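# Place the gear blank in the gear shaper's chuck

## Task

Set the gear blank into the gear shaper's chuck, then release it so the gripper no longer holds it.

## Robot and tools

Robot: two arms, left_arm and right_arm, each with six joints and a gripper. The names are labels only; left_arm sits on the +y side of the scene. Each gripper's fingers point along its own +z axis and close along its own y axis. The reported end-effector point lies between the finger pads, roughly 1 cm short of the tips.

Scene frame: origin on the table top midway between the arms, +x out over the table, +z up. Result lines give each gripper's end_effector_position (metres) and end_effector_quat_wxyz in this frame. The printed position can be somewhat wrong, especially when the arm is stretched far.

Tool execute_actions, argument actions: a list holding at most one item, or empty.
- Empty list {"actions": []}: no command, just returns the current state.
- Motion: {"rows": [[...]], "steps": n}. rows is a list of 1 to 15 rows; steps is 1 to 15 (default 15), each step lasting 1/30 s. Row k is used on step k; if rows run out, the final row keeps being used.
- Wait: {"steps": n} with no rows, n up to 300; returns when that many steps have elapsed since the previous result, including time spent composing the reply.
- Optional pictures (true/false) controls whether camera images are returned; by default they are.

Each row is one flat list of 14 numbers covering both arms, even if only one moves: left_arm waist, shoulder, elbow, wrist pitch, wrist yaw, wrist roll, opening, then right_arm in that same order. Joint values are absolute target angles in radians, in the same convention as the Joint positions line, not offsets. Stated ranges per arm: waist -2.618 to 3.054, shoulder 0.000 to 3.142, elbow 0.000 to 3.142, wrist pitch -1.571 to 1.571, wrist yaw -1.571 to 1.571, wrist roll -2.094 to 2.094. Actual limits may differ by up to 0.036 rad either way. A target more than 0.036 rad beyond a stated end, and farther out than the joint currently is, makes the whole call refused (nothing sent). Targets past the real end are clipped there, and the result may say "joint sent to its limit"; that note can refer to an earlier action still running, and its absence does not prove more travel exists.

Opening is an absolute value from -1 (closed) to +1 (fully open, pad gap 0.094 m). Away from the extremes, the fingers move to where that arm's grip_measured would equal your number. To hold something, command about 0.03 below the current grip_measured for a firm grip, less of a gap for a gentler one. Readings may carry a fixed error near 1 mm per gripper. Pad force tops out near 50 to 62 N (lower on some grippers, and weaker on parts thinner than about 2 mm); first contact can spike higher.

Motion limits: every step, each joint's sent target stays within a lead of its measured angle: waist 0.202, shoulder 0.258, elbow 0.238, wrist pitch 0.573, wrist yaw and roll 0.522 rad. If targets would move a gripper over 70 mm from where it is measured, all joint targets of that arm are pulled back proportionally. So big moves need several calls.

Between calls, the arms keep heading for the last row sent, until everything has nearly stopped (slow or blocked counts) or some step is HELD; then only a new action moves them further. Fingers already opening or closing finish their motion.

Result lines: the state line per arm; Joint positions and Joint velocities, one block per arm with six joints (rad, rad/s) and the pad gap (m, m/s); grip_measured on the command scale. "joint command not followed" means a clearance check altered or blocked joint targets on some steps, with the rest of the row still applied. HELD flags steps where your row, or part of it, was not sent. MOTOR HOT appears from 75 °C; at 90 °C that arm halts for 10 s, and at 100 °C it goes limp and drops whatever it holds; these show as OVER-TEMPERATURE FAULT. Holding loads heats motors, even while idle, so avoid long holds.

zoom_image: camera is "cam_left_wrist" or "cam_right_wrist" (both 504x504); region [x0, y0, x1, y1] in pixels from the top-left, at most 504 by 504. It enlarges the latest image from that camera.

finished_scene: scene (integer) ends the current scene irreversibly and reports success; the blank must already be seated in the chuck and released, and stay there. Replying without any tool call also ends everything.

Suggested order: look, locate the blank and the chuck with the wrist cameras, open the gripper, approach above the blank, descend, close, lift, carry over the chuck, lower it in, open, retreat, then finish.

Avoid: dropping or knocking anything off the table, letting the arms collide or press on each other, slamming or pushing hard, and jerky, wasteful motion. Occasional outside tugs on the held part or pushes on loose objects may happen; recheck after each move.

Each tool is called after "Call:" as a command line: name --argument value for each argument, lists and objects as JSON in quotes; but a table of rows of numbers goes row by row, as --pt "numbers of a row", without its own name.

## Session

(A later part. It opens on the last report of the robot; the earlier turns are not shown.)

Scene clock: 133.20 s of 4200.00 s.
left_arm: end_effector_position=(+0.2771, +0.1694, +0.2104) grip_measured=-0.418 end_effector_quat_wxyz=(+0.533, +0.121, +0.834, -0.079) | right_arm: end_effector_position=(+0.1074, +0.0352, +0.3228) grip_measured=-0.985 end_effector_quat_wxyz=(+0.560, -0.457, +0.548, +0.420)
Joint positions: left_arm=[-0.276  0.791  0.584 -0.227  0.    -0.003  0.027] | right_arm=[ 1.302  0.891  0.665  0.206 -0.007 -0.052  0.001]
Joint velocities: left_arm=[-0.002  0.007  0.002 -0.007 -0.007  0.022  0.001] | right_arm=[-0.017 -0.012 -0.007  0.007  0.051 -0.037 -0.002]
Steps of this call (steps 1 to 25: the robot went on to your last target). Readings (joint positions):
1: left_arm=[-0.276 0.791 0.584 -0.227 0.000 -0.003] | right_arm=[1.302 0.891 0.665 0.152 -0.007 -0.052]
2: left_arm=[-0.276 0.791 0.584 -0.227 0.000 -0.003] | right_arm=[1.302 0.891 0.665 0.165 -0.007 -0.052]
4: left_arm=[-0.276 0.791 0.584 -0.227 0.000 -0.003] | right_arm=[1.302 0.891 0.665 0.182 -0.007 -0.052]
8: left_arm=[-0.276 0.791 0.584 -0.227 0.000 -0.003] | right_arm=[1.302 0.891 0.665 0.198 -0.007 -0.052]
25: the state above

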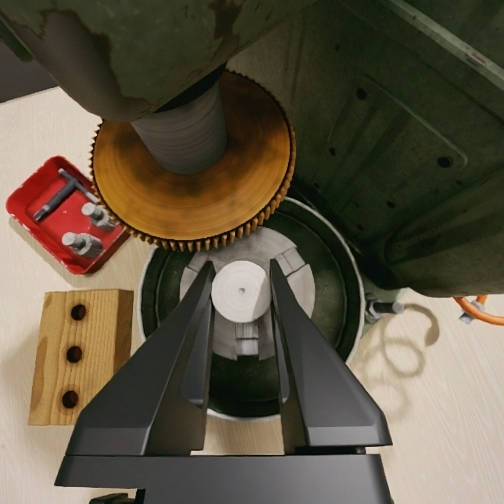

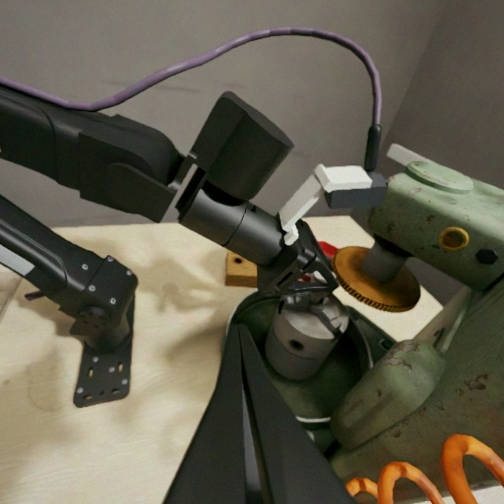

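Call:
execute_actions --actions '[{"rows":[[-0.284,0.80,0.625,-0.195,0,0,-0.47,1.36,1.38,0.17,1.3,0,-0.045,-1]],"steps":15}]' --pictures false

Call:
execute_actions --actions '[{"steps":25}]'

Scene clock: 140.20 s of 4200.00 s.
left_arm: end_effector_position=(+0.2771, +0.1694, +0.2104) grip_measured=-0.418 end_effector_quat_wxyz=(+0.533, +0.121, +0.834, -0.079) | right_arm: end_effector_position=(+0.0912, +0.0415, +0.1537) grip_measured=-0.985 end_effector_quat_wxyz=(+0.543, -0.475, +0.545, +0.427)
Joint positions: left_arm=[-0.276  0.791  0.584 -0.227  0.    -0.003  0.027] | right_arm=[ 1.353  1.401  0.149  1.205 -0.002 -0.051  0.001]
Joint velocities: left_arm=[-0.007 -0.012 -0.002 -0.022  0.037  0.007 -0.   ] | right_arm=[-0.002 -0.056  0.056  0.755 -0.037 -0.022  0.   ]
Steps of this call (steps 1 to 15: the robot went on to your last target; steps 16 to 90: nothing new was sent; then 3.50 s passed at rest; steps 91 to 105: all 15 steps of this action). Readings (joint positions):
91: left_arm=[-0.276 0.791 0.584 -0.227 0.000 -0.003] | right_arm=[1.309 0.918 0.632 0.309 -0.002 -0.051]
92: left_arm=[-0.276 0.791 0.584 -0.227 0.000 -0.003] | right_arm=[1.322 0.970 0.586 0.455 -0.002 -0.051]
94: left_arm=[-0.276 0.791 0.584 -0.227 0.000 -0.003] | right_arm=[1.345 1.131 0.463 0.722 -0.002 -0.051]
98: left_arm=[-0.276 0.791 0.584 -0.227 0.000 -0.003] | right_arm=[1.353 1.400 0.187 0.984 -0.002 -0.051]
105: the state above

Scene clock: 141.03 s of 4200.00 s.
left_arm: end_effector_position=(+0.2771, +0.1694, +0.2104) grip_measured=-0.418 end_effector_quat_wxyz=(+0.533, +0.121, +0.834, -0.079) | right_arm: end_effector_position=(+0.0912, +0.0419, +0.1751) grip_measured=-0.985 end_effector_quat_wxyz=(+0.567, -0.456, +0.522, +0.445)
Joint positions: left_arm=[-0.276  0.791  0.584 -0.227  0.    -0.003  0.027] | right_arm=[ 1.353  1.399  0.151  1.287 -0.002 -0.051  0.001]
Joint velocities: left_arm=[-0.012 -0.027  0.002  0.007  0.051 -0.066  0.001] | right_arm=[ 0.002  0.007  0.012 -0.007 -0.037  0.037  0.001]
Steps of this call (steps 1 to 25: the robot went on to your last target). Readings (joint positions):
1: left_arm=[-0.276 0.791 0.584 -0.227 0.000 -0.003] | right_arm=[1.353 1.399 0.151 1.227 -0.002 -0.051]
2: left_arm=[-0.276 0.791 0.584 -0.227 0.000 -0.003] | right_arm=[1.353 1.399 0.151 1.244 -0.002 -0.051]
4: left_arm=[-0.276 0.791 0.584 -0.227 0.000 -0.003] | right_arm=[1.353 1.399 0.151 1.262 -0.002 -0.051]
8: left_arm=[-0.276 0.791 0.584 -0.227 0.000 -0.003] | right_arm=[1.353 1.399 0.151 1.278 -0.002 -0.051]
25: the state above

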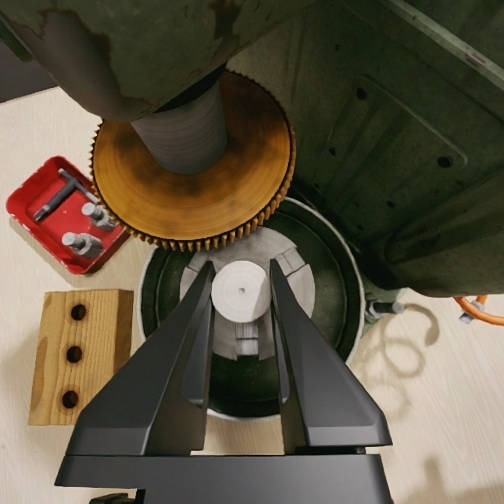

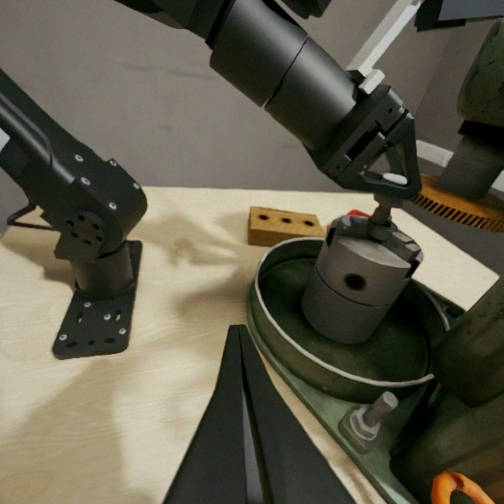

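Call:
execute_actions --actions '[]'

Call:
zoom_image --camera "cam_right_wrist" --region '[330, 160, 430, 260]'

Scene clock: 154.47 s of 4200.00 s.
left_arm: end_effector_position=(+0.2771, +0.1694, +0.2104) grip_measured=-0.418 end_effector_quat_wxyz=(+0.533, +0.121, +0.834, -0.079) | right_arm: end_effector_position=(+0.0912, +0.0419, +0.1751) grip_measured=-0.985 end_effector_quat_wxyz=(+0.567, -0.456, +0.522, +0.445)
Joint positions: left_arm=[-0.276  0.791  0.584 -0.227  0.    -0.003  0.027] | right_arm=[ 1.353  1.399  0.151  1.287 -0.002 -0.051  0.001]
Joint velocities: left_arm=[ 0.002  0.012 -0.002  0.037 -0.022 -0.051  0.   ] | right_arm=[-0.007 -0.022 -0.007 -0.037  0.022 -0.022 -0.   ]
Steps of this call (steps 1 to 15: the robot went on to your last target; steps 16 to 90: nothing new was sent; then 10.43 s passed at rest). Readings (joint positions):
1: left_arm=[-0.276 0.791 0.584 -0.227 0.000 -0.003] | right_arm=[1.353 1.399 0.151 1.287 -0.002 -0.051]
2: left_arm=[-0.276 0.791 0.584 -0.227 0.000 -0.003] | right_arm=[1.353 1.399 0.151 1.287 -0.002 -0.051]
4: left_arm=[-0.276 0.791 0.584 -0.227 0.000 -0.003] | right_arm=[1.353 1.399 0.151 1.287 -0.002 -0.051]
8: left_arm=[-0.276 0.791 0.584 -0.227 0.000 -0.003] | right_arm=[1.353 1.399 0.151 1.287 -0.002 -0.051]
90: the state above
All arms were judged still, so your last target was given up. Only a new action makes them travel on or press farther. Fingers that are still opening or closing keep moving.

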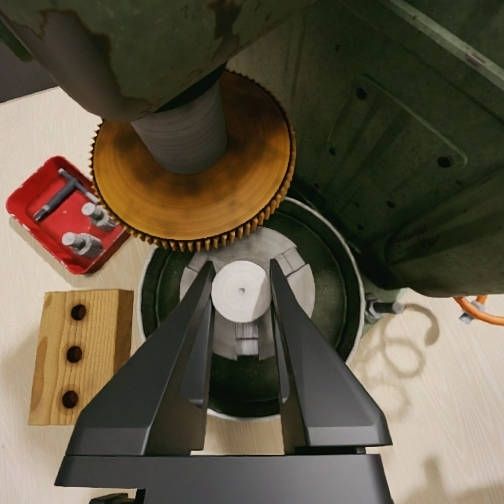

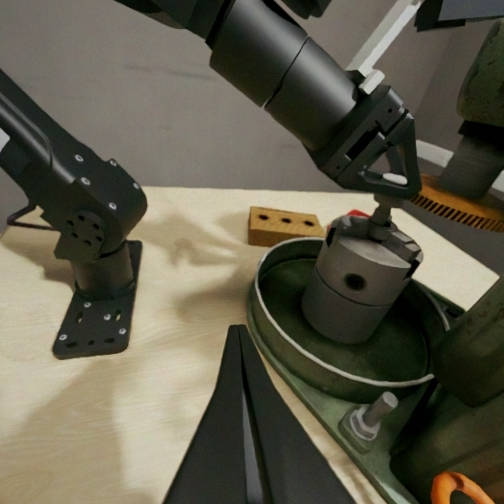

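Region (330, 160, 430, 260) of cam_right_wrist's 504x504 image, scaled by 5.040, with more detail than that image has.

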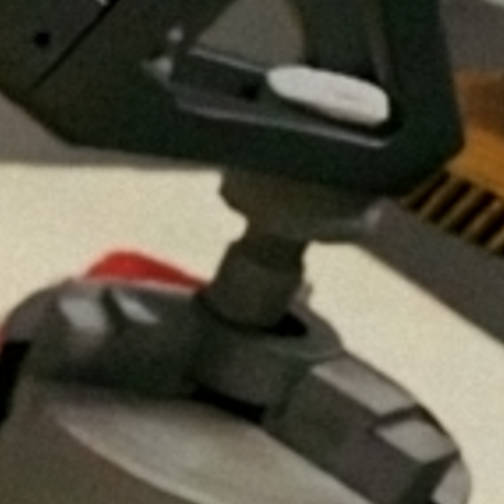

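Call:
execute_actions --actions '[{"rows":[[-0.284,0.818,0.625,-0.178,0,0,-0.47,1.36,1.38,0.17,1.3,0,-0.045,-1]],"steps":15}]'

Call:
zoom_image --camera "cam_right_wrist" --region '[330, 160, 430, 260]'

Scene clock: 160.90 s of 4200.00 s.
left_arm: end_effector_position=(+0.2808, +0.1683, +0.2102) grip_measured=-0.418 end_effector_quat_wxyz=(+0.535, +0.121, +0.833, -0.079) | right_arm: end_effector_position=(+0.0912, +0.0419, +0.1752) grip_measured=-0.985 end_effector_quat_wxyz=(+0.567, -0.456, +0.522, +0.445)
Joint positions: left_arm=[-0.276  0.808  0.584 -0.206  0.    -0.003  0.027] | right_arm=[ 1.353  1.399  0.151  1.287 -0.002 -0.051  0.001]
Joint velocities: left_arm=[ 0.002 -0.007  0.007 -0.051  0.022  0.037 -0.   ] | right_arm=[ 0.002 -0.012  0.002 -0.066 -0.022 -0.007 -0.001]
Steps of this call (steps 1 to 90: nothing new was sent; then 2.93 s passed at rest; steps 91 to 105: all 15 steps of this action). Readings (joint positions):
91: left_arm=[-0.276 0.793 0.584 -0.225 0.000 -0.003] | right_arm=[1.353 1.399 0.151 1.287 -0.002 -0.051]
92: left_arm=[-0.276 0.798 0.584 -0.220 0.000 -0.003] | right_arm=[1.353 1.399 0.151 1.287 -0.002 -0.051]
94: left_arm=[-0.276 0.805 0.584 -0.210 0.000 -0.003] | right_arm=[1.353 1.399 0.151 1.287 -0.002 -0.051]
98: left_arm=[-0.276 0.808 0.584 -0.206 0.000 -0.003] | right_arm=[1.353 1.399 0.151 1.287 -0.002 -0.051]
105: the state above

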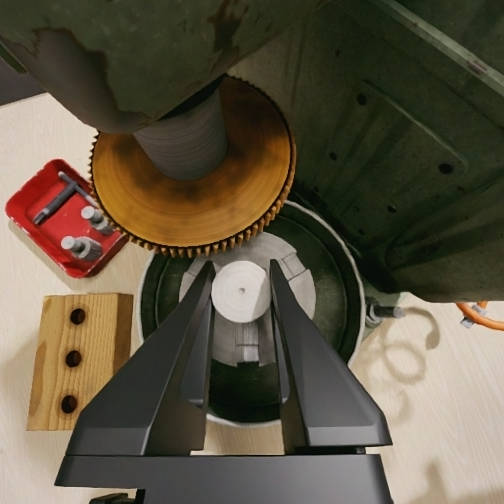

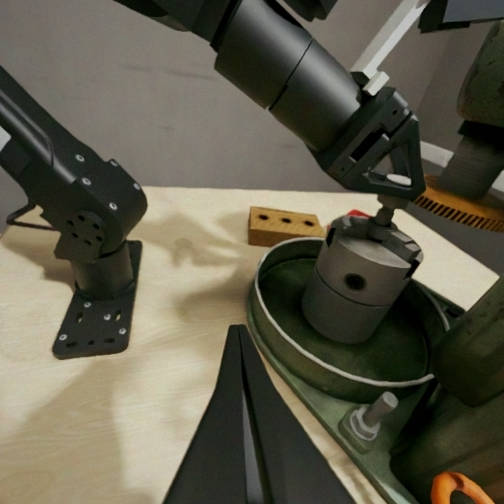

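Region (330, 160, 430, 260) of cam_right_wrist's 504x504 image, scaled by 5.040, with more detail than that image has.

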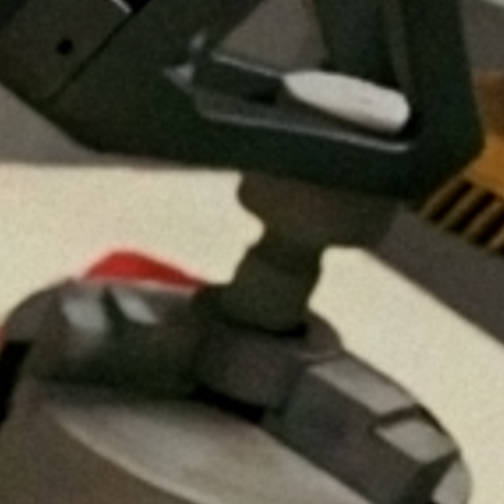

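Looks aligned. Lower.

Call:
execute_actions --actions '[{"rows":[[-0.284,0.818,0.60,-0.178,0,0,-0.47,1.36,1.38,0.17,1.3,0,-0.045,-1],[-0.284,0.818,0.58,-0.178,0,0,-0.47,1.36,1.38,0.17,1.3,0,-0.045,-1],[-0.284,0.818,0.565,-0.178,0,0,-0.47,1.36,1.38,0.17,1.3,0,-0.045,-1],[-0.284,0.818,0.555,-0.174,0,0,-0.47,1.36,1.38,0.17,1.3,0,-0.045,-1]],"steps":15}]'

Call:
zoom_image --camera "cam_right_wrist" --region '[330, 160, 430, 260]'

Scene clock: 165.83 s of 4200.00 s.
left_arm: end_effector_position=(+0.2818, +0.1680, +0.2099) grip_measured=-0.418 end_effector_quat_wxyz=(+0.539, +0.120, +0.830, -0.080) | right_arm: end_effector_position=(+0.0912, +0.0419, +0.1752) grip_measured=-0.985 end_effector_quat_wxyz=(+0.567, -0.456, +0.522, +0.445)
Joint positions: left_arm=[-0.276  0.808  0.574 -0.185  0.    -0.003  0.027] | right_arm=[ 1.353  1.399  0.151  1.287 -0.002 -0.051  0.001]
Joint velocities: left_arm=[ 0.007  0.012 -0.002  0.022  0.037 -0.022 -0.   ] | right_arm=[ 0.007 -0.017 -0.002 -0.022  0.051 -0.037 -0.001]
Steps of this call (steps 1 to 15: the robot went on to your last target; steps 16 to 90: nothing new was sent; then 1.43 s passed at rest; steps 91 to 105: all 15 steps of this action). Readings (joint positions):
91: left_arm=[-0.276 0.808 0.584 -0.206 0.000 -0.003] | right_arm=[1.353 1.399 0.151 1.287 -0.002 -0.051]
92: left_arm=[-0.276 0.808 0.584 -0.206 0.000 -0.003] | right_arm=[1.353 1.399 0.151 1.287 -0.002 -0.051]
94: left_arm=[-0.276 0.808 0.582 -0.203 0.000 -0.003] | right_arm=[1.353 1.399 0.151 1.287 -0.002 -0.051]
98: left_arm=[-0.276 0.808 0.576 -0.189 0.000 -0.003] | right_arm=[1.353 1.399 0.151 1.287 -0.002 -0.051]
105: the state above

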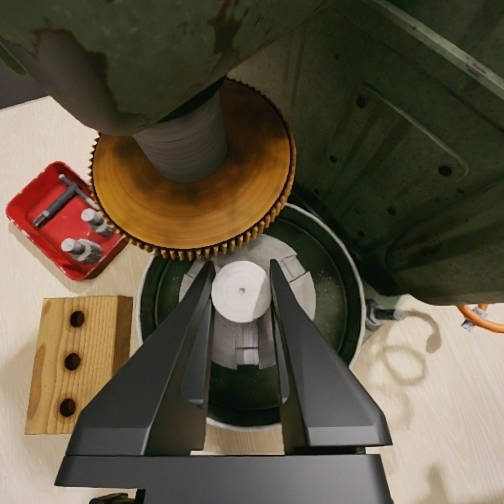

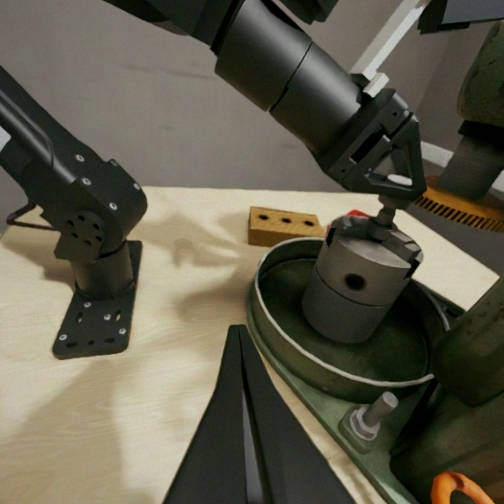

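Region (330, 160, 430, 260) of cam_right_wrist's 504x504 image, scaled by 5.040, with more detail than that image has.

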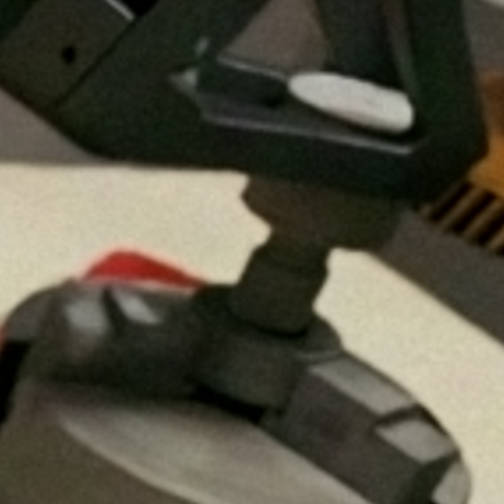

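Call:
execute_actions --actions '[{"rows":[[-0.289,0.79,0.555,-0.22,0,0,-0.47,1.36,1.38,0.17,1.3,0,-0.045,-1],[-0.289,0.785,0.555,-0.22,0,0,-0.47,1.36,1.38,0.17,1.3,0,-0.045,-1]],"steps":15}]'

Call:
zoom_image --camera "cam_right_wrist" --region '[330, 160, 430, 260]'

Scene clock: 171.23 s of 4200.00 s.
left_arm: end_effector_position=(+0.2811, +0.1669, +0.2091) grip_measured=-0.418 end_effector_quat_wxyz=(+0.537, +0.122, +0.831, -0.081) | right_arm: end_effector_position=(+0.0912, +0.0419, +0.1752) grip_measured=-0.985 end_effector_quat_wxyz=(+0.567, -0.456, +0.522, +0.445)
Joint positions: left_arm=[-0.28   0.808  0.574 -0.189 -0.    -0.003  0.027] | right_arm=[ 1.353  1.399  0.151  1.287 -0.002 -0.051  0.001]
Joint velocities: left_arm=[-0.007  0.022 -0.002  0.051  0.037 -0.037 -0.001] | right_arm=[-0.002 -0.032 -0.007 -0.022 -0.022 -0.051 -0.001]
Steps of this call (steps 1 to 15: the robot went on to your last target; steps 16 to 90: nothing new was sent; then 1.90 s passed at rest; steps 91 to 105: all 15 steps of this action). Readings (joint positions):
91: left_arm=[-0.277 0.808 0.574 -0.187 0.000 -0.003] | right_arm=[1.353 1.399 0.151 1.287 -0.002 -0.051]
92: left_arm=[-0.279 0.808 0.574 -0.188 0.000 -0.003] | right_arm=[1.353 1.399 0.151 1.287 -0.002 -0.051]
94: left_arm=[-0.280 0.808 0.574 -0.189 -0.000 -0.003] | right_arm=[1.353 1.399 0.151 1.287 -0.002 -0.051]
98: left_arm=[-0.280 0.808 0.574 -0.189 -0.000 -0.003] | right_arm=[1.353 1.399 0.151 1.287 -0.002 -0.051]
105: the state above

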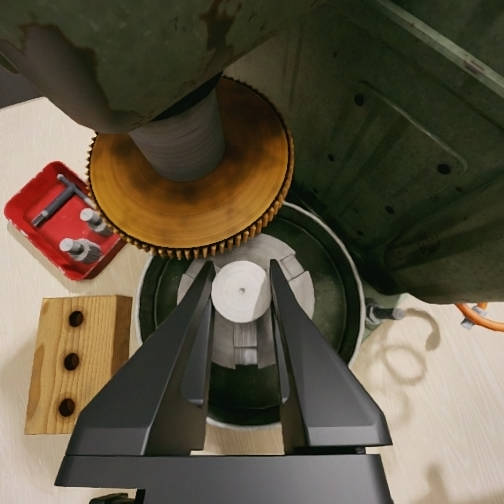

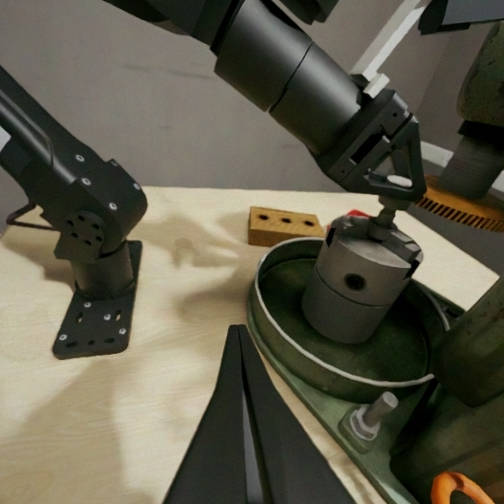

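Region (330, 160, 430, 260) of cam_right_wrist's 504x504 image, scaled by 5.040, with more detail than that image has.

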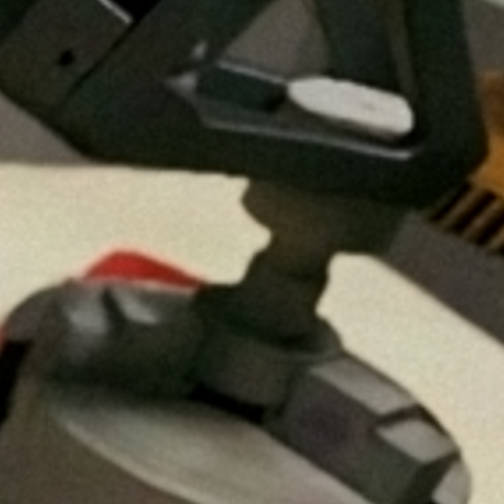

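Slide back slowly.

Call:
execute_actions --actions '[{"rows":[[-0.289,0.782,0.555,-0.23,0,0,-0.47,1.36,1.38,0.17,1.3,0,-0.045,-1],[-0.289,0.780,0.555,-0.23,0,0,-0.47,1.36,1.38,0.17,1.3,0,-0.045,-1],[-0.289,0.778,0.555,-0.23,0,0,-0.47,1.36,1.38,0.17,1.3,0,-0.045,-1],[-0.289,0.776,0.555,-0.23,0,0,-0.47,1.36,1.38,0.17,1.3,0,-0.045,-1]],"steps":15}]' --pictures false

Scene clock: 175.63 s of 4200.00 s.
left_arm: end_effector_position=(+0.2811, +0.1669, +0.2089) grip_measured=-0.418 end_effector_quat_wxyz=(+0.537, +0.122, +0.831, -0.081) | right_arm: end_effector_position=(+0.0912, +0.0419, +0.1752) grip_measured=-0.985 end_effector_quat_wxyz=(+0.567, -0.456, +0.522, +0.445)
Joint positions: left_arm=[-0.28   0.808  0.574 -0.19  -0.    -0.003  0.027] | right_arm=[ 1.353  1.399  0.151  1.287 -0.002 -0.051  0.001]
Joint velocities: left_arm=[ 0.007 -0.007  0.002  0.051 -0.066  0.066 -0.001] | right_arm=[ 0.007 -0.012 -0.012  0.007 -0.022 -0.037 -0.001]
Steps of this call (steps 1 to 15: the robot went on to your last target; steps 16 to 90: nothing new was sent; then 0.90 s passed at rest; steps 91 to 105: all 15 steps of this action). Readings (joint positions):
91: left_arm=[-0.280 0.808 0.574 -0.190 -0.000 -0.003] | right_arm=[1.353 1.399 0.151 1.287 -0.002 -0.051]
92: left_arm=[-0.280 0.808 0.574 -0.190 -0.000 -0.003] | right_arm=[1.353 1.399 0.151 1.287 -0.002 -0.051]
94: left_arm=[-0.280 0.808 0.574 -0.190 -0.000 -0.003] | right_arm=[1.353 1.399 0.151 1.287 -0.002 -0.051]
98: left_arm=[-0.280 0.808 0.574 -0.190 -0.000 -0.003] | right_arm=[1.353 1.399 0.151 1.287 -0.002 -0.051]
105: the state above

Call:
execute_actions --actions '[{"rows":[[-0.289,0.773,0.555,-0.23,0,0,-0.47,1.36,1.38,0.17,1.3,0,-0.045,-1],[-0.289,0.770,0.555,-0.23,0,0,-0.47,1.36,1.38,0.17,1.3,0,-0.045,-1],[-0.289,0.767,0.555,-0.23,0,0,-0.47,1.36,1.38,0.17,1.3,0,-0.045,-1],[-0.289,0.765,0.555,-0.23,0,0,-0.47,1.36,1.38,0.17,1.3,0,-0.045,-1]],"steps":15}]' --pictures false

Scene clock: 182.03 s of 4200.00 s.
left_arm: end_effector_position=(+0.2779, +0.1679, +0.2099) grip_measured=-0.418 end_effector_quat_wxyz=(+0.536, +0.122, +0.831, -0.080) | right_arm: end_effector_position=(+0.0912, +0.0419, +0.1752) grip_measured=-0.985 end_effector_quat_wxyz=(+0.567, -0.456, +0.522, +0.445)
Joint positions: left_arm=[-0.28   0.791  0.574 -0.207 -0.    -0.003  0.027] | right_arm=[ 1.353  1.399  0.151  1.287 -0.002 -0.051  0.001]
Joint velocities: left_arm=[-0.012  0.017 -0.012 -0.037  0.081 -0.022 -0.   ] | right_arm=[-0.012 -0.002 -0.017 -0.095  0.007 -0.037  0.001]
Steps of this call (steps 1 to 15: the robot went on to your last target; steps 16 to 90: nothing new was sent; then 2.90 s passed at rest; steps 91 to 105: all 15 steps of this action). Readings (joint positions):
91: left_arm=[-0.280 0.808 0.574 -0.190 -0.000 -0.003] | right_arm=[1.353 1.399 0.151 1.287 -0.002 -0.051]
92: left_arm=[-0.280 0.806 0.574 -0.190 -0.000 -0.003] | right_arm=[1.353 1.399 0.151 1.287 -0.002 -0.051]
94: left_arm=[-0.280 0.799 0.574 -0.195 -0.000 -0.003] | right_arm=[1.353 1.399 0.151 1.287 -0.002 -0.051]
98: left_arm=[-0.280 0.791 0.574 -0.207 -0.000 -0.003] | right_arm=[1.353 1.399 0.151 1.287 -0.002 -0.051]
105: the state above

Overshot; forward half.

Call:
execute_actions --actions '[{"rows":[[-0.289,0.79,0.555,-0.24,0,0,-0.47,1.36,1.38,0.17,1.3,0,-0.045,-1],[-0.289,0.80,0.555,-0.24,0,0,-0.47,1.36,1.38,0.17,1.3,0,-0.045,-1],[-0.289,0.805,0.555,-0.24,0,0,-0.47,1.36,1.38,0.17,1.3,0,-0.045,-1],[-0.289,0.81,0.555,-0.24,0,0,-0.47,1.36,1.38,0.17,1.3,0,-0.045,-1]],"steps":15}]'

Call:
zoom_image --camera "cam_right_wrist" --region '[330, 160, 430, 260]'

Scene clock: 186.43 s of 4200.00 s.
left_arm: end_effector_position=(+0.2778, +0.1679, +0.2097) grip_measured=-0.418 end_effector_quat_wxyz=(+0.536, +0.122, +0.831, -0.080) | right_arm: end_effector_position=(+0.0912, +0.0419, +0.1752) grip_measured=-0.985 end_effector_quat_wxyz=(+0.567, -0.456, +0.522, +0.445)
Joint positions: left_arm=[-0.28   0.791  0.574 -0.208 -0.    -0.003  0.027] | right_arm=[ 1.353  1.399  0.151  1.287 -0.002 -0.051  0.001]
Joint velocities: left_arm=[-0.002 -0.007  0.012 -0.051  0.007 -0.154  0.   ] | right_arm=[ 0.002 -0.012  0.012  0.022  0.007 -0.007  0.   ]
Steps of this call (steps 1 to 15: the robot went on to your last target; steps 16 to 90: nothing new was sent; then 0.90 s passed at rest; steps 91 to 105: all 15 steps of this action). Readings (joint positions):
91: left_arm=[-0.280 0.791 0.574 -0.208 -0.000 -0.003] | right_arm=[1.353 1.399 0.151 1.287 -0.002 -0.051]
92: left_arm=[-0.280 0.791 0.574 -0.208 -0.000 -0.003] | right_arm=[1.353 1.399 0.151 1.287 -0.002 -0.051]
94: left_arm=[-0.280 0.791 0.574 -0.208 -0.000 -0.003] | right_arm=[1.353 1.399 0.151 1.287 -0.002 -0.051]
98: left_arm=[-0.280 0.791 0.574 -0.208 -0.000 -0.003] | right_arm=[1.353 1.399 0.151 1.287 -0.002 -0.051]
105: the state above

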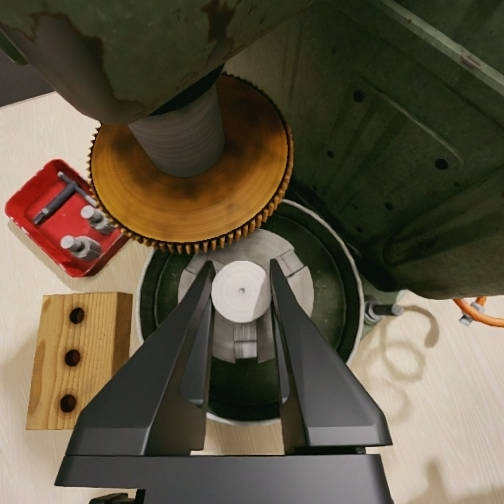

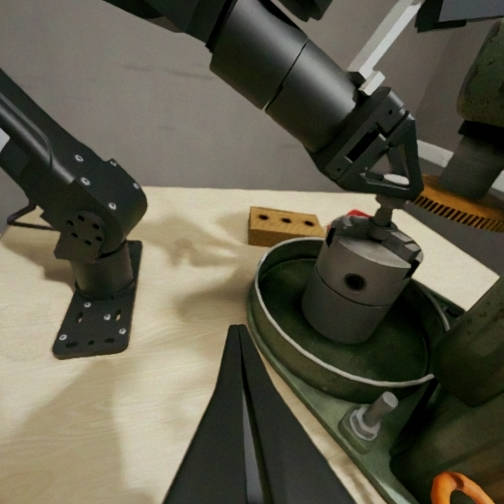

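Region (330, 160, 430, 260) of cam_right_wrist's 504x504 image, scaled by 5.040, with more detail than that image has.

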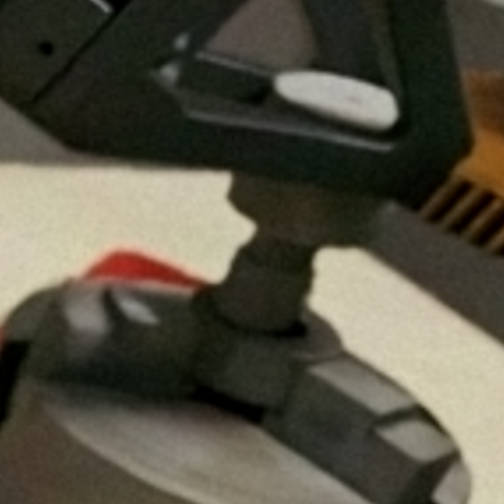

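Call:
execute_actions --actions '[{"rows":[[-0.289,0.813,0.555,-0.24,0,0,-0.47,1.36,1.38,0.17,1.3,0,-0.045,-1],[-0.289,0.816,0.555,-0.24,0,0,-0.47,1.36,1.38,0.17,1.3,0,-0.045,-1],[-0.289,0.818,0.555,-0.24,0,0,-0.47,1.36,1.38,0.17,1.3,0,-0.045,-1]],"steps":15}]' --pictures false

Scene clock: 191.03 s of 4200.00 s.
left_arm: end_effector_position=(+0.2786, +0.1676, +0.2091) grip_measured=-0.418 end_effector_quat_wxyz=(+0.536, +0.122, +0.832, -0.080) | right_arm: end_effector_position=(+0.0912, +0.0419, +0.1752) grip_measured=-0.985 end_effector_quat_wxyz=(+0.567, -0.456, +0.522, +0.445)
Joint positions: left_arm=[-0.28   0.796  0.574 -0.204 -0.    -0.003  0.027] | right_arm=[ 1.353  1.399  0.151  1.287 -0.002 -0.051  0.001]
Joint velocities: left_arm=[ 0.012 -0.027  0.002  0.066 -0.022  0.037 -0.001] | right_arm=[-0.007 -0.002  0.007  0.007  0.022 -0.022 -0.   ]
Steps of this call (steps 1 to 15: the robot went on to your last target; steps 16 to 90: nothing new was sent; then 1.10 s passed at rest; steps 91 to 105: all 15 steps of this action). Readings (joint positions):
91: left_arm=[-0.280 0.791 0.574 -0.208 -0.000 -0.003] | right_arm=[1.353 1.399 0.151 1.287 -0.002 -0.051]
92: left_arm=[-0.280 0.792 0.574 -0.208 -0.000 -0.003] | right_arm=[1.353 1.399 0.151 1.287 -0.002 -0.051]
94: left_arm=[-0.280 0.795 0.574 -0.204 -0.000 -0.003] | right_arm=[1.353 1.399 0.151 1.287 -0.002 -0.051]
98: left_arm=[-0.280 0.796 0.574 -0.204 -0.000 -0.003] | right_arm=[1.353 1.399 0.151 1.287 -0.002 -0.051]
105: the state above

Call:
execute_actions --actions '[{"rows":[[-0.289,0.821,0.555,-0.24,0,0,-0.47,1.36,1.38,0.17,1.3,0,-0.045,-1],[-0.289,0.823,0.555,-0.24,0,0,-0.47,1.36,1.38,0.17,1.3,0,-0.045,-1],[-0.289,0.825,0.555,-0.24,0,0,-0.47,1.36,1.38,0.17,1.3,0,-0.045,-1]],"steps":15}]' --pictures false

Scene clock: 195.47 s of 4200.00 s.
left_arm: end_effector_position=(+0.2786, +0.1676, +0.2091) grip_measured=-0.418 end_effector_quat_wxyz=(+0.536, +0.122, +0.832, -0.080) | right_arm: end_effector_position=(+0.0912, +0.0419, +0.1752) grip_measured=-0.985 end_effector_quat_wxyz=(+0.567, -0.456, +0.522, +0.445)
Joint positions: left_arm=[-0.28   0.796  0.574 -0.204 -0.    -0.003  0.027] | right_arm=[ 1.353  1.399  0.151  1.287 -0.002 -0.051  0.001]
Joint velocities: left_arm=[ 0.002  0.017 -0.012  0.007  0.022  0.007 -0.001] | right_arm=[ 0.007 -0.002 -0.012 -0.051  0.037  0.007 -0.001]
Steps of this call (steps 1 to 15: the robot went on to your last target; steps 16 to 90: nothing new was sent; then 0.93 s passed at rest; steps 91 to 105: all 15 steps of this action). Readings (joint positions):
91: left_arm=[-0.280 0.796 0.574 -0.204 -0.000 -0.003] | right_arm=[1.353 1.399 0.151 1.287 -0.002 -0.051]
92: left_arm=[-0.280 0.796 0.574 -0.204 -0.000 -0.003] | right_arm=[1.353 1.399 0.151 1.287 -0.002 -0.051]
94: left_arm=[-0.280 0.796 0.574 -0.204 -0.000 -0.003] | right_arm=[1.353 1.399 0.151 1.287 -0.002 -0.051]
98: left_arm=[-0.280 0.796 0.574 -0.204 -0.000 -0.003] | right_arm=[1.353 1.399 0.151 1.287 -0.002 -0.051]
105: the state above

Call:
execute_actions --actions '[{"rows":[[-0.289,0.828,0.555,-0.24,0,0,-0.47,1.36,1.38,0.17,1.3,0,-0.045,-1],[-0.289,0.831,0.555,-0.24,0,0,-0.47,1.36,1.38,0.17,1.3,0,-0.045,-1]],"steps":15}]' --pictures false

Scene clock: 198.23 s of 4200.00 s.
left_arm: end_effector_position=(+0.2802, +0.1671, +0.2089) grip_measured=-0.418 end_effector_quat_wxyz=(+0.536, +0.122, +0.831, -0.080) | right_arm: end_effector_position=(+0.0912, +0.0419, +0.1752) grip_measured=-0.985 end_effector_quat_wxyz=(+0.567, -0.456, +0.522, +0.445)
Joint positions: left_arm=[-0.28   0.804  0.574 -0.195 -0.    -0.003  0.027] | right_arm=[ 1.353  1.399  0.151  1.287 -0.002 -0.051  0.001]
Joint velocities: left_arm=[-0.032 -0.002 -0.002 -0.022  0.007  0.022 -0.   ] | right_arm=[-0.017 -0.002 -0.017 -0.081 -0.051  0.037  0.001]
Steps of this call (steps 1 to 15: the robot went on to your last target; steps 16 to 68: nothing new was sent; steps 69 to 83: all 15 steps of this action). Readings (joint positions):
69: left_arm=[-0.280 0.796 0.574 -0.204 -0.000 -0.003] | right_arm=[1.353 1.399 0.151 1.287 -0.002 -0.051]
70: left_arm=[-0.280 0.797 0.574 -0.203 -0.000 -0.003] | right_arm=[1.353 1.399 0.151 1.287 -0.002 -0.051]
72: left_arm=[-0.280 0.801 0.574 -0.198 -0.000 -0.003] | right_arm=[1.353 1.399 0.151 1.287 -0.002 -0.051]
76: left_arm=[-0.280 0.804 0.574 -0.195 -0.000 -0.003] | right_arm=[1.353 1.399 0.151 1.287 -0.002 -0.051]
83: the state above

Now sweep waist further right.

Call:
execute_actions --actions '[{"rows":[[-0.291,0.81,0.555,-0.24,0,0,-0.47,1.36,1.38,0.17,1.3,0,-0.045,-1],[-0.293,0.81,0.555,-0.24,0,0,-0.47,1.36,1.38,0.17,1.3,0,-0.045,-1],[-0.295,0.81,0.555,-0.24,0,0,-0.47,1.36,1.38,0.17,1.3,0,-0.045,-1]],"steps":15}]'

Call:
zoom_image --camera "cam_right_wrist" --region '[330, 160, 430, 260]'

Scene clock: 203.33 s of 4200.00 s.
left_arm: end_effector_position=(+0.2802, +0.1669, +0.2089) grip_measured=-0.418 end_effector_quat_wxyz=(+0.537, +0.122, +0.831, -0.079) | right_arm: end_effector_position=(+0.0912, +0.0419, +0.1752) grip_measured=-0.985 end_effector_quat_wxyz=(+0.567, -0.456, +0.522, +0.445)
Joint positions: left_arm=[-0.285  0.804  0.574 -0.195 -0.006 -0.003  0.027] | right_arm=[ 1.353  1.399  0.151  1.287 -0.002 -0.051  0.001]
Joint velocities: left_arm=[-0.002 -0.012  0.012 -0.022  0.007  0.007 -0.001] | right_arm=[ 0.002  0.012  0.002  0.007 -0.081  0.051  0.001]
Steps of this call (steps 1 to 15: the robot went on to your last target; steps 16 to 90: nothing new was sent; then 1.60 s passed at rest; steps 91 to 105: all 15 steps of this action). Readings (joint positions):
91: left_arm=[-0.280 0.804 0.574 -0.195 -0.000 -0.003] | right_arm=[1.353 1.399 0.151 1.287 -0.002 -0.051]
92: left_arm=[-0.281 0.804 0.574 -0.195 -0.001 -0.003] | right_arm=[1.353 1.399 0.151 1.287 -0.002 -0.051]
94: left_arm=[-0.283 0.804 0.574 -0.195 -0.003 -0.003] | right_arm=[1.353 1.399 0.151 1.287 -0.002 -0.051]
98: left_arm=[-0.284 0.804 0.574 -0.195 -0.006 -0.003] | right_arm=[1.353 1.399 0.151 1.287 -0.002 -0.051]
105: the state above

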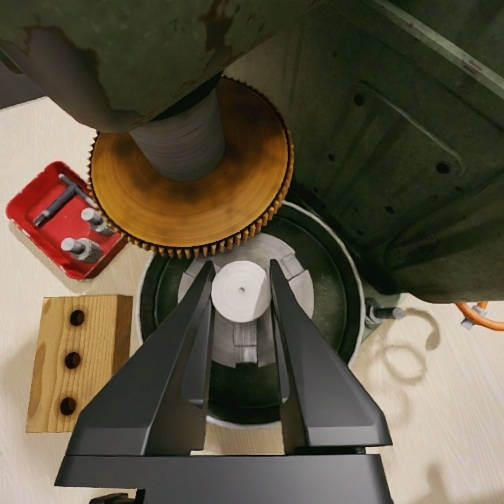

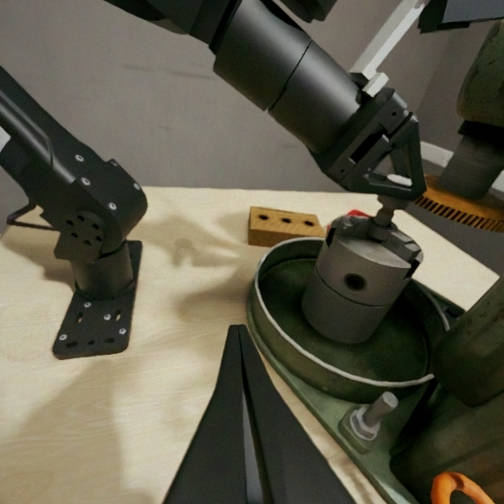

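Region (330, 160, 430, 260) of cam_right_wrist's 504x504 image, scaled by 5.040, with more detail than that image has.

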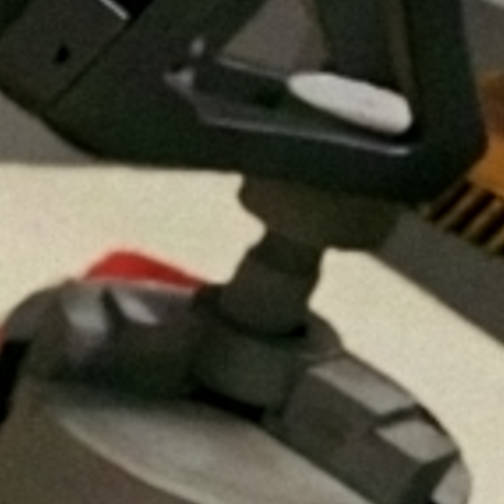

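Call:
execute_actions --actions '[{"rows":[[-0.295,0.81,0.555,-0.19,0.0,0,-0.47,1.36,1.38,0.17,1.3,0,-0.045,-1],[-0.295,0.81,0.555,-0.19,0.01,0,-0.47,1.36,1.38,0.17,1.3,0,-0.045,-1],[-0.295,0.81,0.555,-0.19,0.015,0,-0.47,1.36,1.38,0.17,1.3,0,-0.045,-1],[-0.295,0.81,0.555,-0.19,0.015,0,-0.47,1.36,1.38,0.17,1.3,0,-0.045,-1],[-0.295,0.81,0.555,-0.19,0.015,0,-0.47,1.36,1.38,0.17,1.3,0,-0.045,-1],[-0.295,0.81,0.555,-0.19,0.015,0,-0.47,1.36,1.38,0.17,1.3,0,-0.045,-1],[-0.295,0.81,0.555,-0.19,0.015,0,-0.47,1.36,1.38,0.17,1.3,0,-0.045,-1],[-0.295,0.81,0.555,-0.19,0.015,0,-0.47,1.36,1.38,0.17,1.3,0,-0.045,-1],[-0.295,0.81,0.555,-0.23,0.015,0,-0.47,1.36,1.38,0.17,1.3,0,-0.045,-1]],"steps":15}]'

Call:
zoom_image --camera "cam_right_wrist" --region '[330, 160, 430, 260]'

Scene clock: 211.67 s of 4200.00 s.
left_arm: end_effector_position=(+0.2803, +0.1663, +0.2097) grip_measured=-0.418 end_effector_quat_wxyz=(+0.538, +0.123, +0.830, -0.080) | right_arm: end_effector_position=(+0.0912, +0.0419, +0.1752) grip_measured=-0.985 end_effector_quat_wxyz=(+0.567, -0.456, +0.522, +0.445)
Joint positions: left_arm=[-0.285  0.804  0.574 -0.191 -0.004 -0.003  0.027] | right_arm=[ 1.353  1.399  0.151  1.287 -0.002 -0.051  0.001]
Joint velocities: left_arm=[-0.002  0.002 -0.022  0.037 -0.095  0.022  0.001] | right_arm=[ 0.002  0.012 -0.007 -0.007 -0.051  0.037 -0.   ]
Steps of this call (steps 1 to 15: the robot went on to your last target; steps 16 to 90: nothing new was sent; then 4.83 s passed at rest; steps 91 to 105: all 15 steps of this action). Readings (joint positions):
91: left_arm=[-0.285 0.804 0.574 -0.191 -0.006 -0.003] | right_arm=[1.353 1.399 0.151 1.287 -0.002 -0.051]
92: left_arm=[-0.285 0.804 0.574 -0.190 -0.006 -0.003] | right_arm=[1.353 1.399 0.151 1.287 -0.002 -0.051]
94: left_arm=[-0.285 0.804 0.574 -0.190 -0.005 -0.003] | right_arm=[1.353 1.399 0.151 1.287 -0.002 -0.051]
98: left_arm=[-0.285 0.804 0.574 -0.190 -0.004 -0.003] | right_arm=[1.353 1.399 0.151 1.287 -0.002 -0.051]
105: the state above

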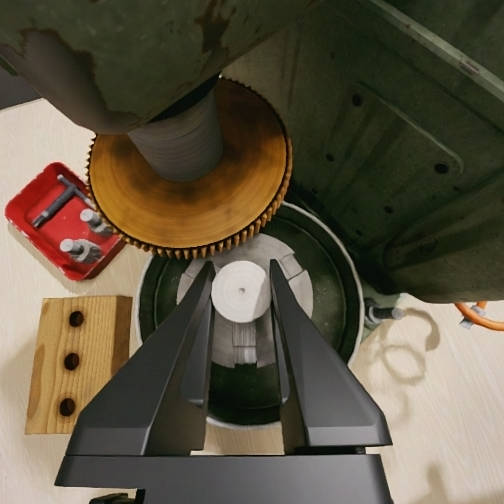

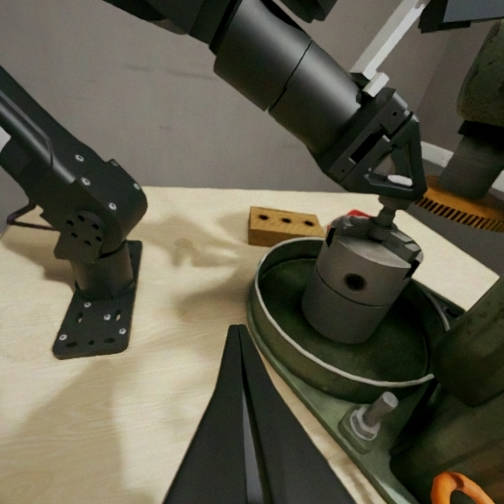

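Region (330, 160, 430, 260) of cam_right_wrist's 504x504 image, scaled by 5.040, with more detail than that image has.

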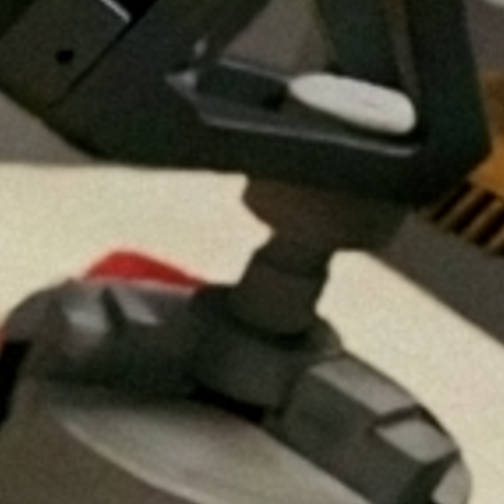

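Call:
execute_actions --actions '[{"rows":[[-0.295,0.81,0.555,-0.21,0,0.01,-0.47,1.36,1.38,0.17,1.3,0,-0.045,-1],[-0.295,0.81,0.555,-0.21,0,0.02,-0.47,1.36,1.38,0.17,1.3,0,-0.045,-1],[-0.295,0.81,0.555,-0.21,0,0.03,-0.47,1.36,1.38,0.17,1.3,0,-0.045,-1],[-0.295,0.81,0.555,-0.21,0,0.04,-0.47,1.36,1.38,0.17,1.3,0,-0.045,-1],[-0.295,0.81,0.555,-0.21,0,0.05,-0.47,1.36,1.38,0.17,1.3,0,-0.045,-1],[-0.295,0.81,0.555,-0.21,0,0.06,-0.47,1.36,1.38,0.17,1.3,0,-0.045,-1]],"steps":15}]'

Call:
zoom_image --camera "cam_right_wrist" --region '[330, 160, 430, 260]'

Scene clock: 220.67 s of 4200.00 s.
left_arm: end_effector_position=(+0.2799, +0.1643, +0.2100) grip_measured=-0.418 end_effector_quat_wxyz=(+0.540, +0.147, +0.826, -0.070) | right_arm: end_effector_position=(+0.0912, +0.0419, +0.1752) grip_measured=-0.985 end_effector_quat_wxyz=(+0.567, -0.456, +0.522, +0.445)
Joint positions: left_arm=[-0.289  0.804  0.574 -0.19   0.     0.048  0.027] | right_arm=[ 1.353  1.399  0.151  1.287 -0.002 -0.051  0.001]
Joint velocities: left_arm=[ 0.002 -0.002  0.007  0.022  0.037 -0.051 -0.   ] | right_arm=[-0.012  0.007  0.007  0.007  0.095 -0.007 -0.001]
Steps of this call (steps 1 to 15: the robot went on to your last target; steps 16 to 90: nothing new was sent; then 5.50 s passed at rest; steps 91 to 105: all 15 steps of this action). Readings (joint positions):
91: left_arm=[-0.285 0.804 0.574 -0.191 -0.004 -0.002] | right_arm=[1.353 1.399 0.151 1.287 -0.002 -0.051]
92: left_arm=[-0.285 0.804 0.574 -0.191 -0.004 0.001] | right_arm=[1.353 1.399 0.151 1.287 -0.002 -0.051]
94: left_arm=[-0.287 0.804 0.574 -0.191 -0.004 0.010] | right_arm=[1.353 1.399 0.151 1.287 -0.002 -0.051]
98: left_arm=[-0.289 0.804 0.574 -0.190 -0.002 0.033] | right_arm=[1.353 1.399 0.151 1.287 -0.002 -0.051]
105: the state above

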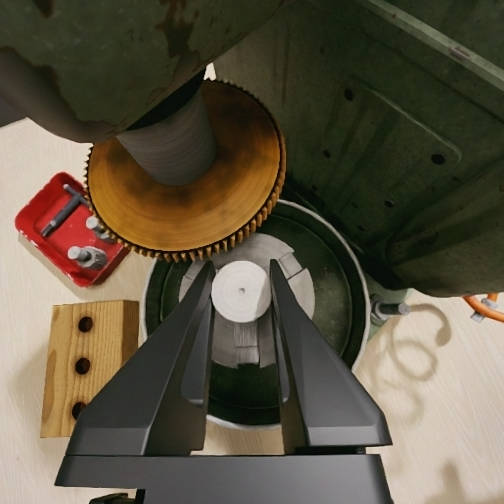

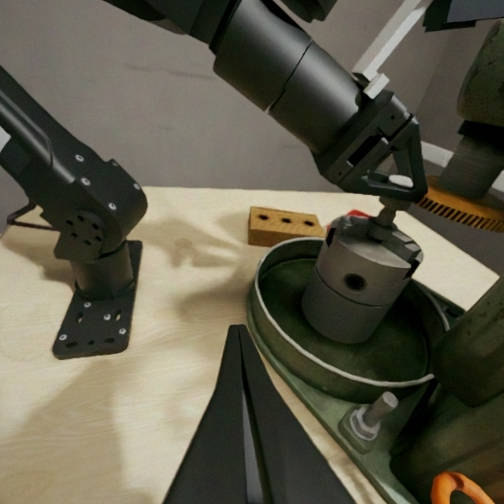

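Region (330, 160, 430, 260) of cam_right_wrist's 504x504 image, scaled by 5.040, with more detail than that image has.

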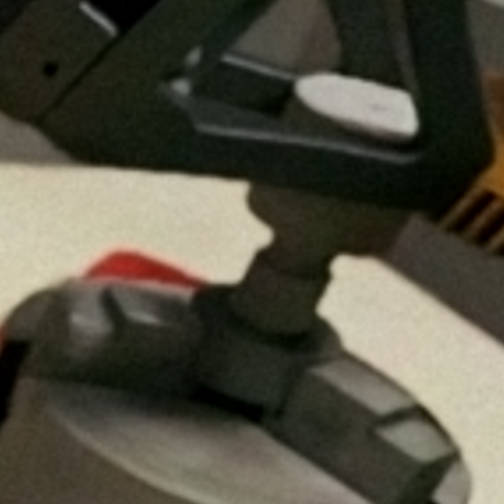

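Call:
execute_actions --actions '[{"rows":[[-0.29,0.81,0.61,-0.20,0,0.04,-0.47,1.36,1.38,0.17,1.3,0,-0.045,-1],[-0.29,0.81,0.625,-0.20,0,0.03,-0.47,1.36,1.38,0.17,1.3,0,-0.045,-1],[-0.29,0.81,0.63,-0.20,0,0.01,-0.47,1.36,1.38,0.17,1.3,0,-0.045,-1],[-0.285,0.81,0.63,-0.20,0,0,-0.47,1.36,1.38,0.17,1.3,0,-0.045,-1],[-0.28,0.81,0.63,-0.20,0,-0.01,-0.47,1.36,1.38,0.17,1.3,0,-0.045,-1],[-0.272,0.81,0.63,-0.20,0,-0.01,-0.47,1.36,1.38,0.17,1.3,0,-0.045,-1]],"steps":15}]'

Call:
zoom_image --camera "cam_right_wrist" --region '[330, 160, 430, 260]'

Scene clock: 228.27 s of 4200.00 s.
left_arm: end_effector_position=(+0.2804, +0.1673, +0.2139) grip_measured=-0.418 end_effector_quat_wxyz=(+0.537, +0.123, +0.831, -0.080) | right_arm: end_effector_position=(+0.0912, +0.0419, +0.1752) grip_measured=-0.985 end_effector_quat_wxyz=(+0.567, -0.456, +0.522, +0.445)
Joint positions: left_arm=[-0.279  0.804  0.592 -0.211  0.002 -0.001  0.027] | right_arm=[ 1.353  1.399  0.151  1.287 -0.002 -0.051  0.001]
Joint velocities: left_arm=[ 0.002 -0.022 -0.002 -0.022  0.007 -0.051 -0.   ] | right_arm=[-0.002  0.022  0.002 -0.051 -0.095 -0.007  0.   ]
Steps of this call (steps 1 to 15: the robot went on to your last target; steps 16 to 90: nothing new was sent; then 4.10 s passed at rest; steps 91 to 105: all 15 steps of this action). Readings (joint positions):
91: left_arm=[-0.289 0.804 0.574 -0.190 0.001 0.050] | right_arm=[1.353 1.399 0.151 1.287 -0.002 -0.051]
92: left_arm=[-0.289 0.804 0.577 -0.192 0.001 0.048] | right_arm=[1.353 1.399 0.151 1.287 -0.002 -0.051]
94: left_arm=[-0.289 0.804 0.584 -0.201 0.001 0.035] | right_arm=[1.353 1.399 0.151 1.287 -0.002 -0.051]
98: left_arm=[-0.282 0.804 0.592 -0.205 0.002 0.012] | right_arm=[1.353 1.399 0.151 1.287 -0.002 -0.051]
105: the state above

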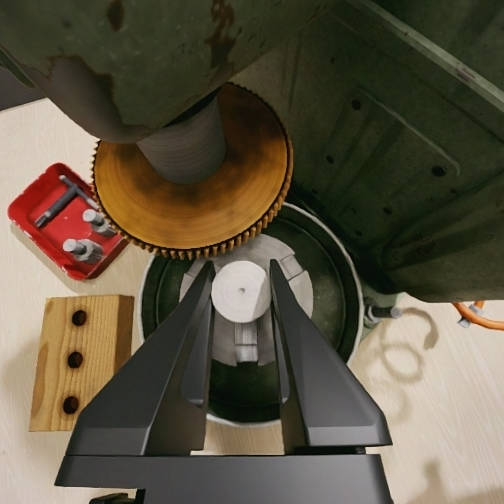

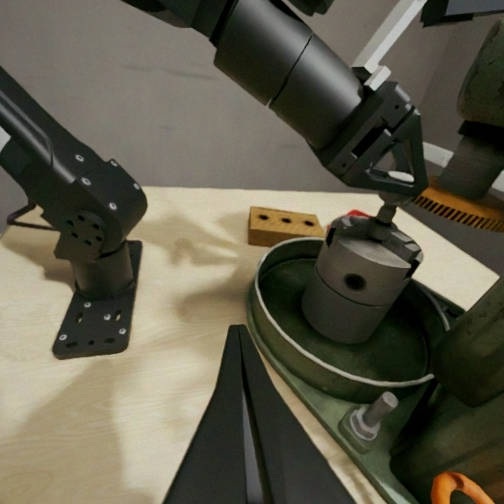

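Region (330, 160, 430, 260) of cam_right_wrist's 504x504 image, scaled by 5.040, with more detail than that image has.

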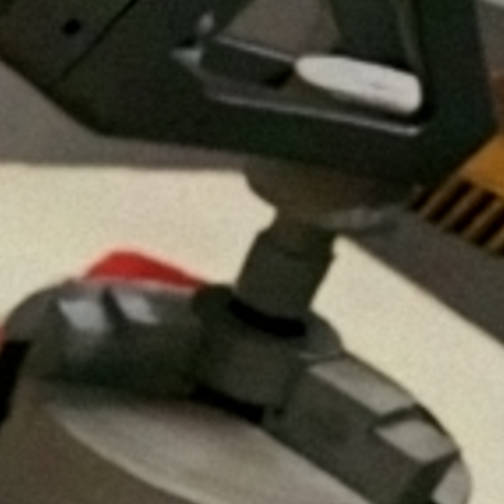

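Call:
execute_actions --actions '[{"rows":[[-0.272,0.818,0.63,-0.203,0,-0.01,-0.47,1.36,1.38,0.17,1.3,0,-0.045,-1],[-0.272,0.823,0.63,-0.206,0,-0.01,-0.47,1.36,1.38,0.17,1.3,0,-0.045,-1],[-0.272,0.825,0.63,-0.208,0,-0.01,-0.47,1.36,1.38,0.17,1.3,0,-0.045,-1]],"steps":15}]'

Call:
zoom_image --camera "cam_right_wrist" --region '[330, 160, 430, 260]'

Scene clock: 237.00 s of 4200.00 s.
left_arm: end_effector_position=(+0.2810, +0.1671, +0.2099) grip_measured=-0.418 end_effector_quat_wxyz=(+0.531, +0.122, +0.835, -0.080) | right_arm: end_effector_position=(+0.0912, +0.0419, +0.1752) grip_measured=-0.985 end_effector_quat_wxyz=(+0.567, -0.456, +0.522, +0.445)
Joint positions: left_arm=[-0.279  0.815  0.592 -0.214  0.002 -0.004  0.027] | right_arm=[ 1.353  1.399  0.151  1.287 -0.002 -0.051  0.001]
Joint velocities: left_arm=[-0.017 -0.017 -0.012  0.022  0.095  0.007 -0.   ] | right_arm=[-0.002 -0.002 -0.002 -0.007 -0.007  0.066  0.   ]
Steps of this call (steps 1 to 15: the robot went on to your last target; steps 16 to 90: nothing new was sent; then 5.23 s passed at rest; steps 91 to 105: all 15 steps of this action). Readings (joint positions):
91: left_arm=[-0.279 0.804 0.592 -0.212 0.002 -0.004] | right_arm=[1.353 1.399 0.151 1.287 -0.002 -0.051]
92: left_arm=[-0.279 0.804 0.592 -0.213 0.002 -0.004] | right_arm=[1.353 1.399 0.151 1.287 -0.002 -0.051]
94: left_arm=[-0.279 0.808 0.592 -0.213 0.002 -0.004] | right_arm=[1.353 1.399 0.151 1.287 -0.002 -0.051]
98: left_arm=[-0.279 0.815 0.592 -0.214 0.002 -0.004] | right_arm=[1.353 1.399 0.151 1.287 -0.002 -0.051]
105: the state above

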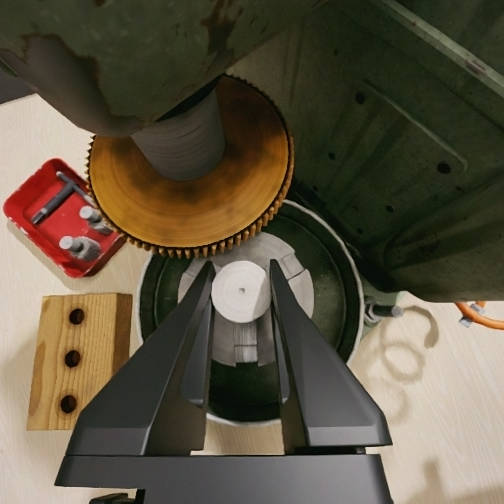

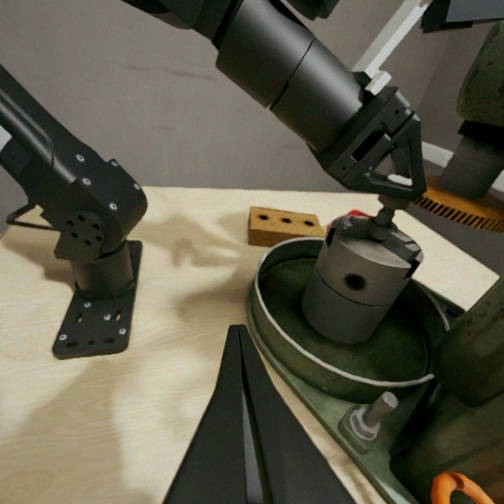

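Region (330, 160, 430, 260) of cam_right_wrist's 504x504 image, scaled by 5.040, with more detail than that image has.

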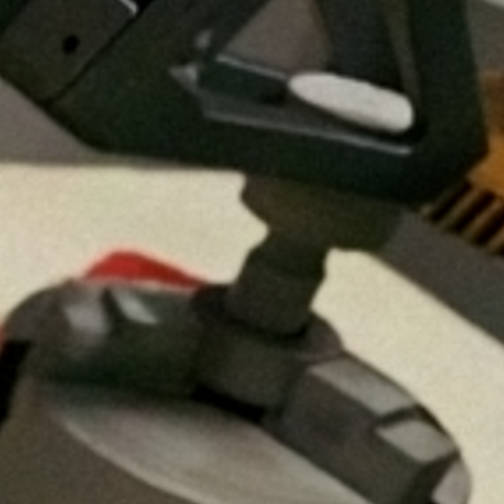

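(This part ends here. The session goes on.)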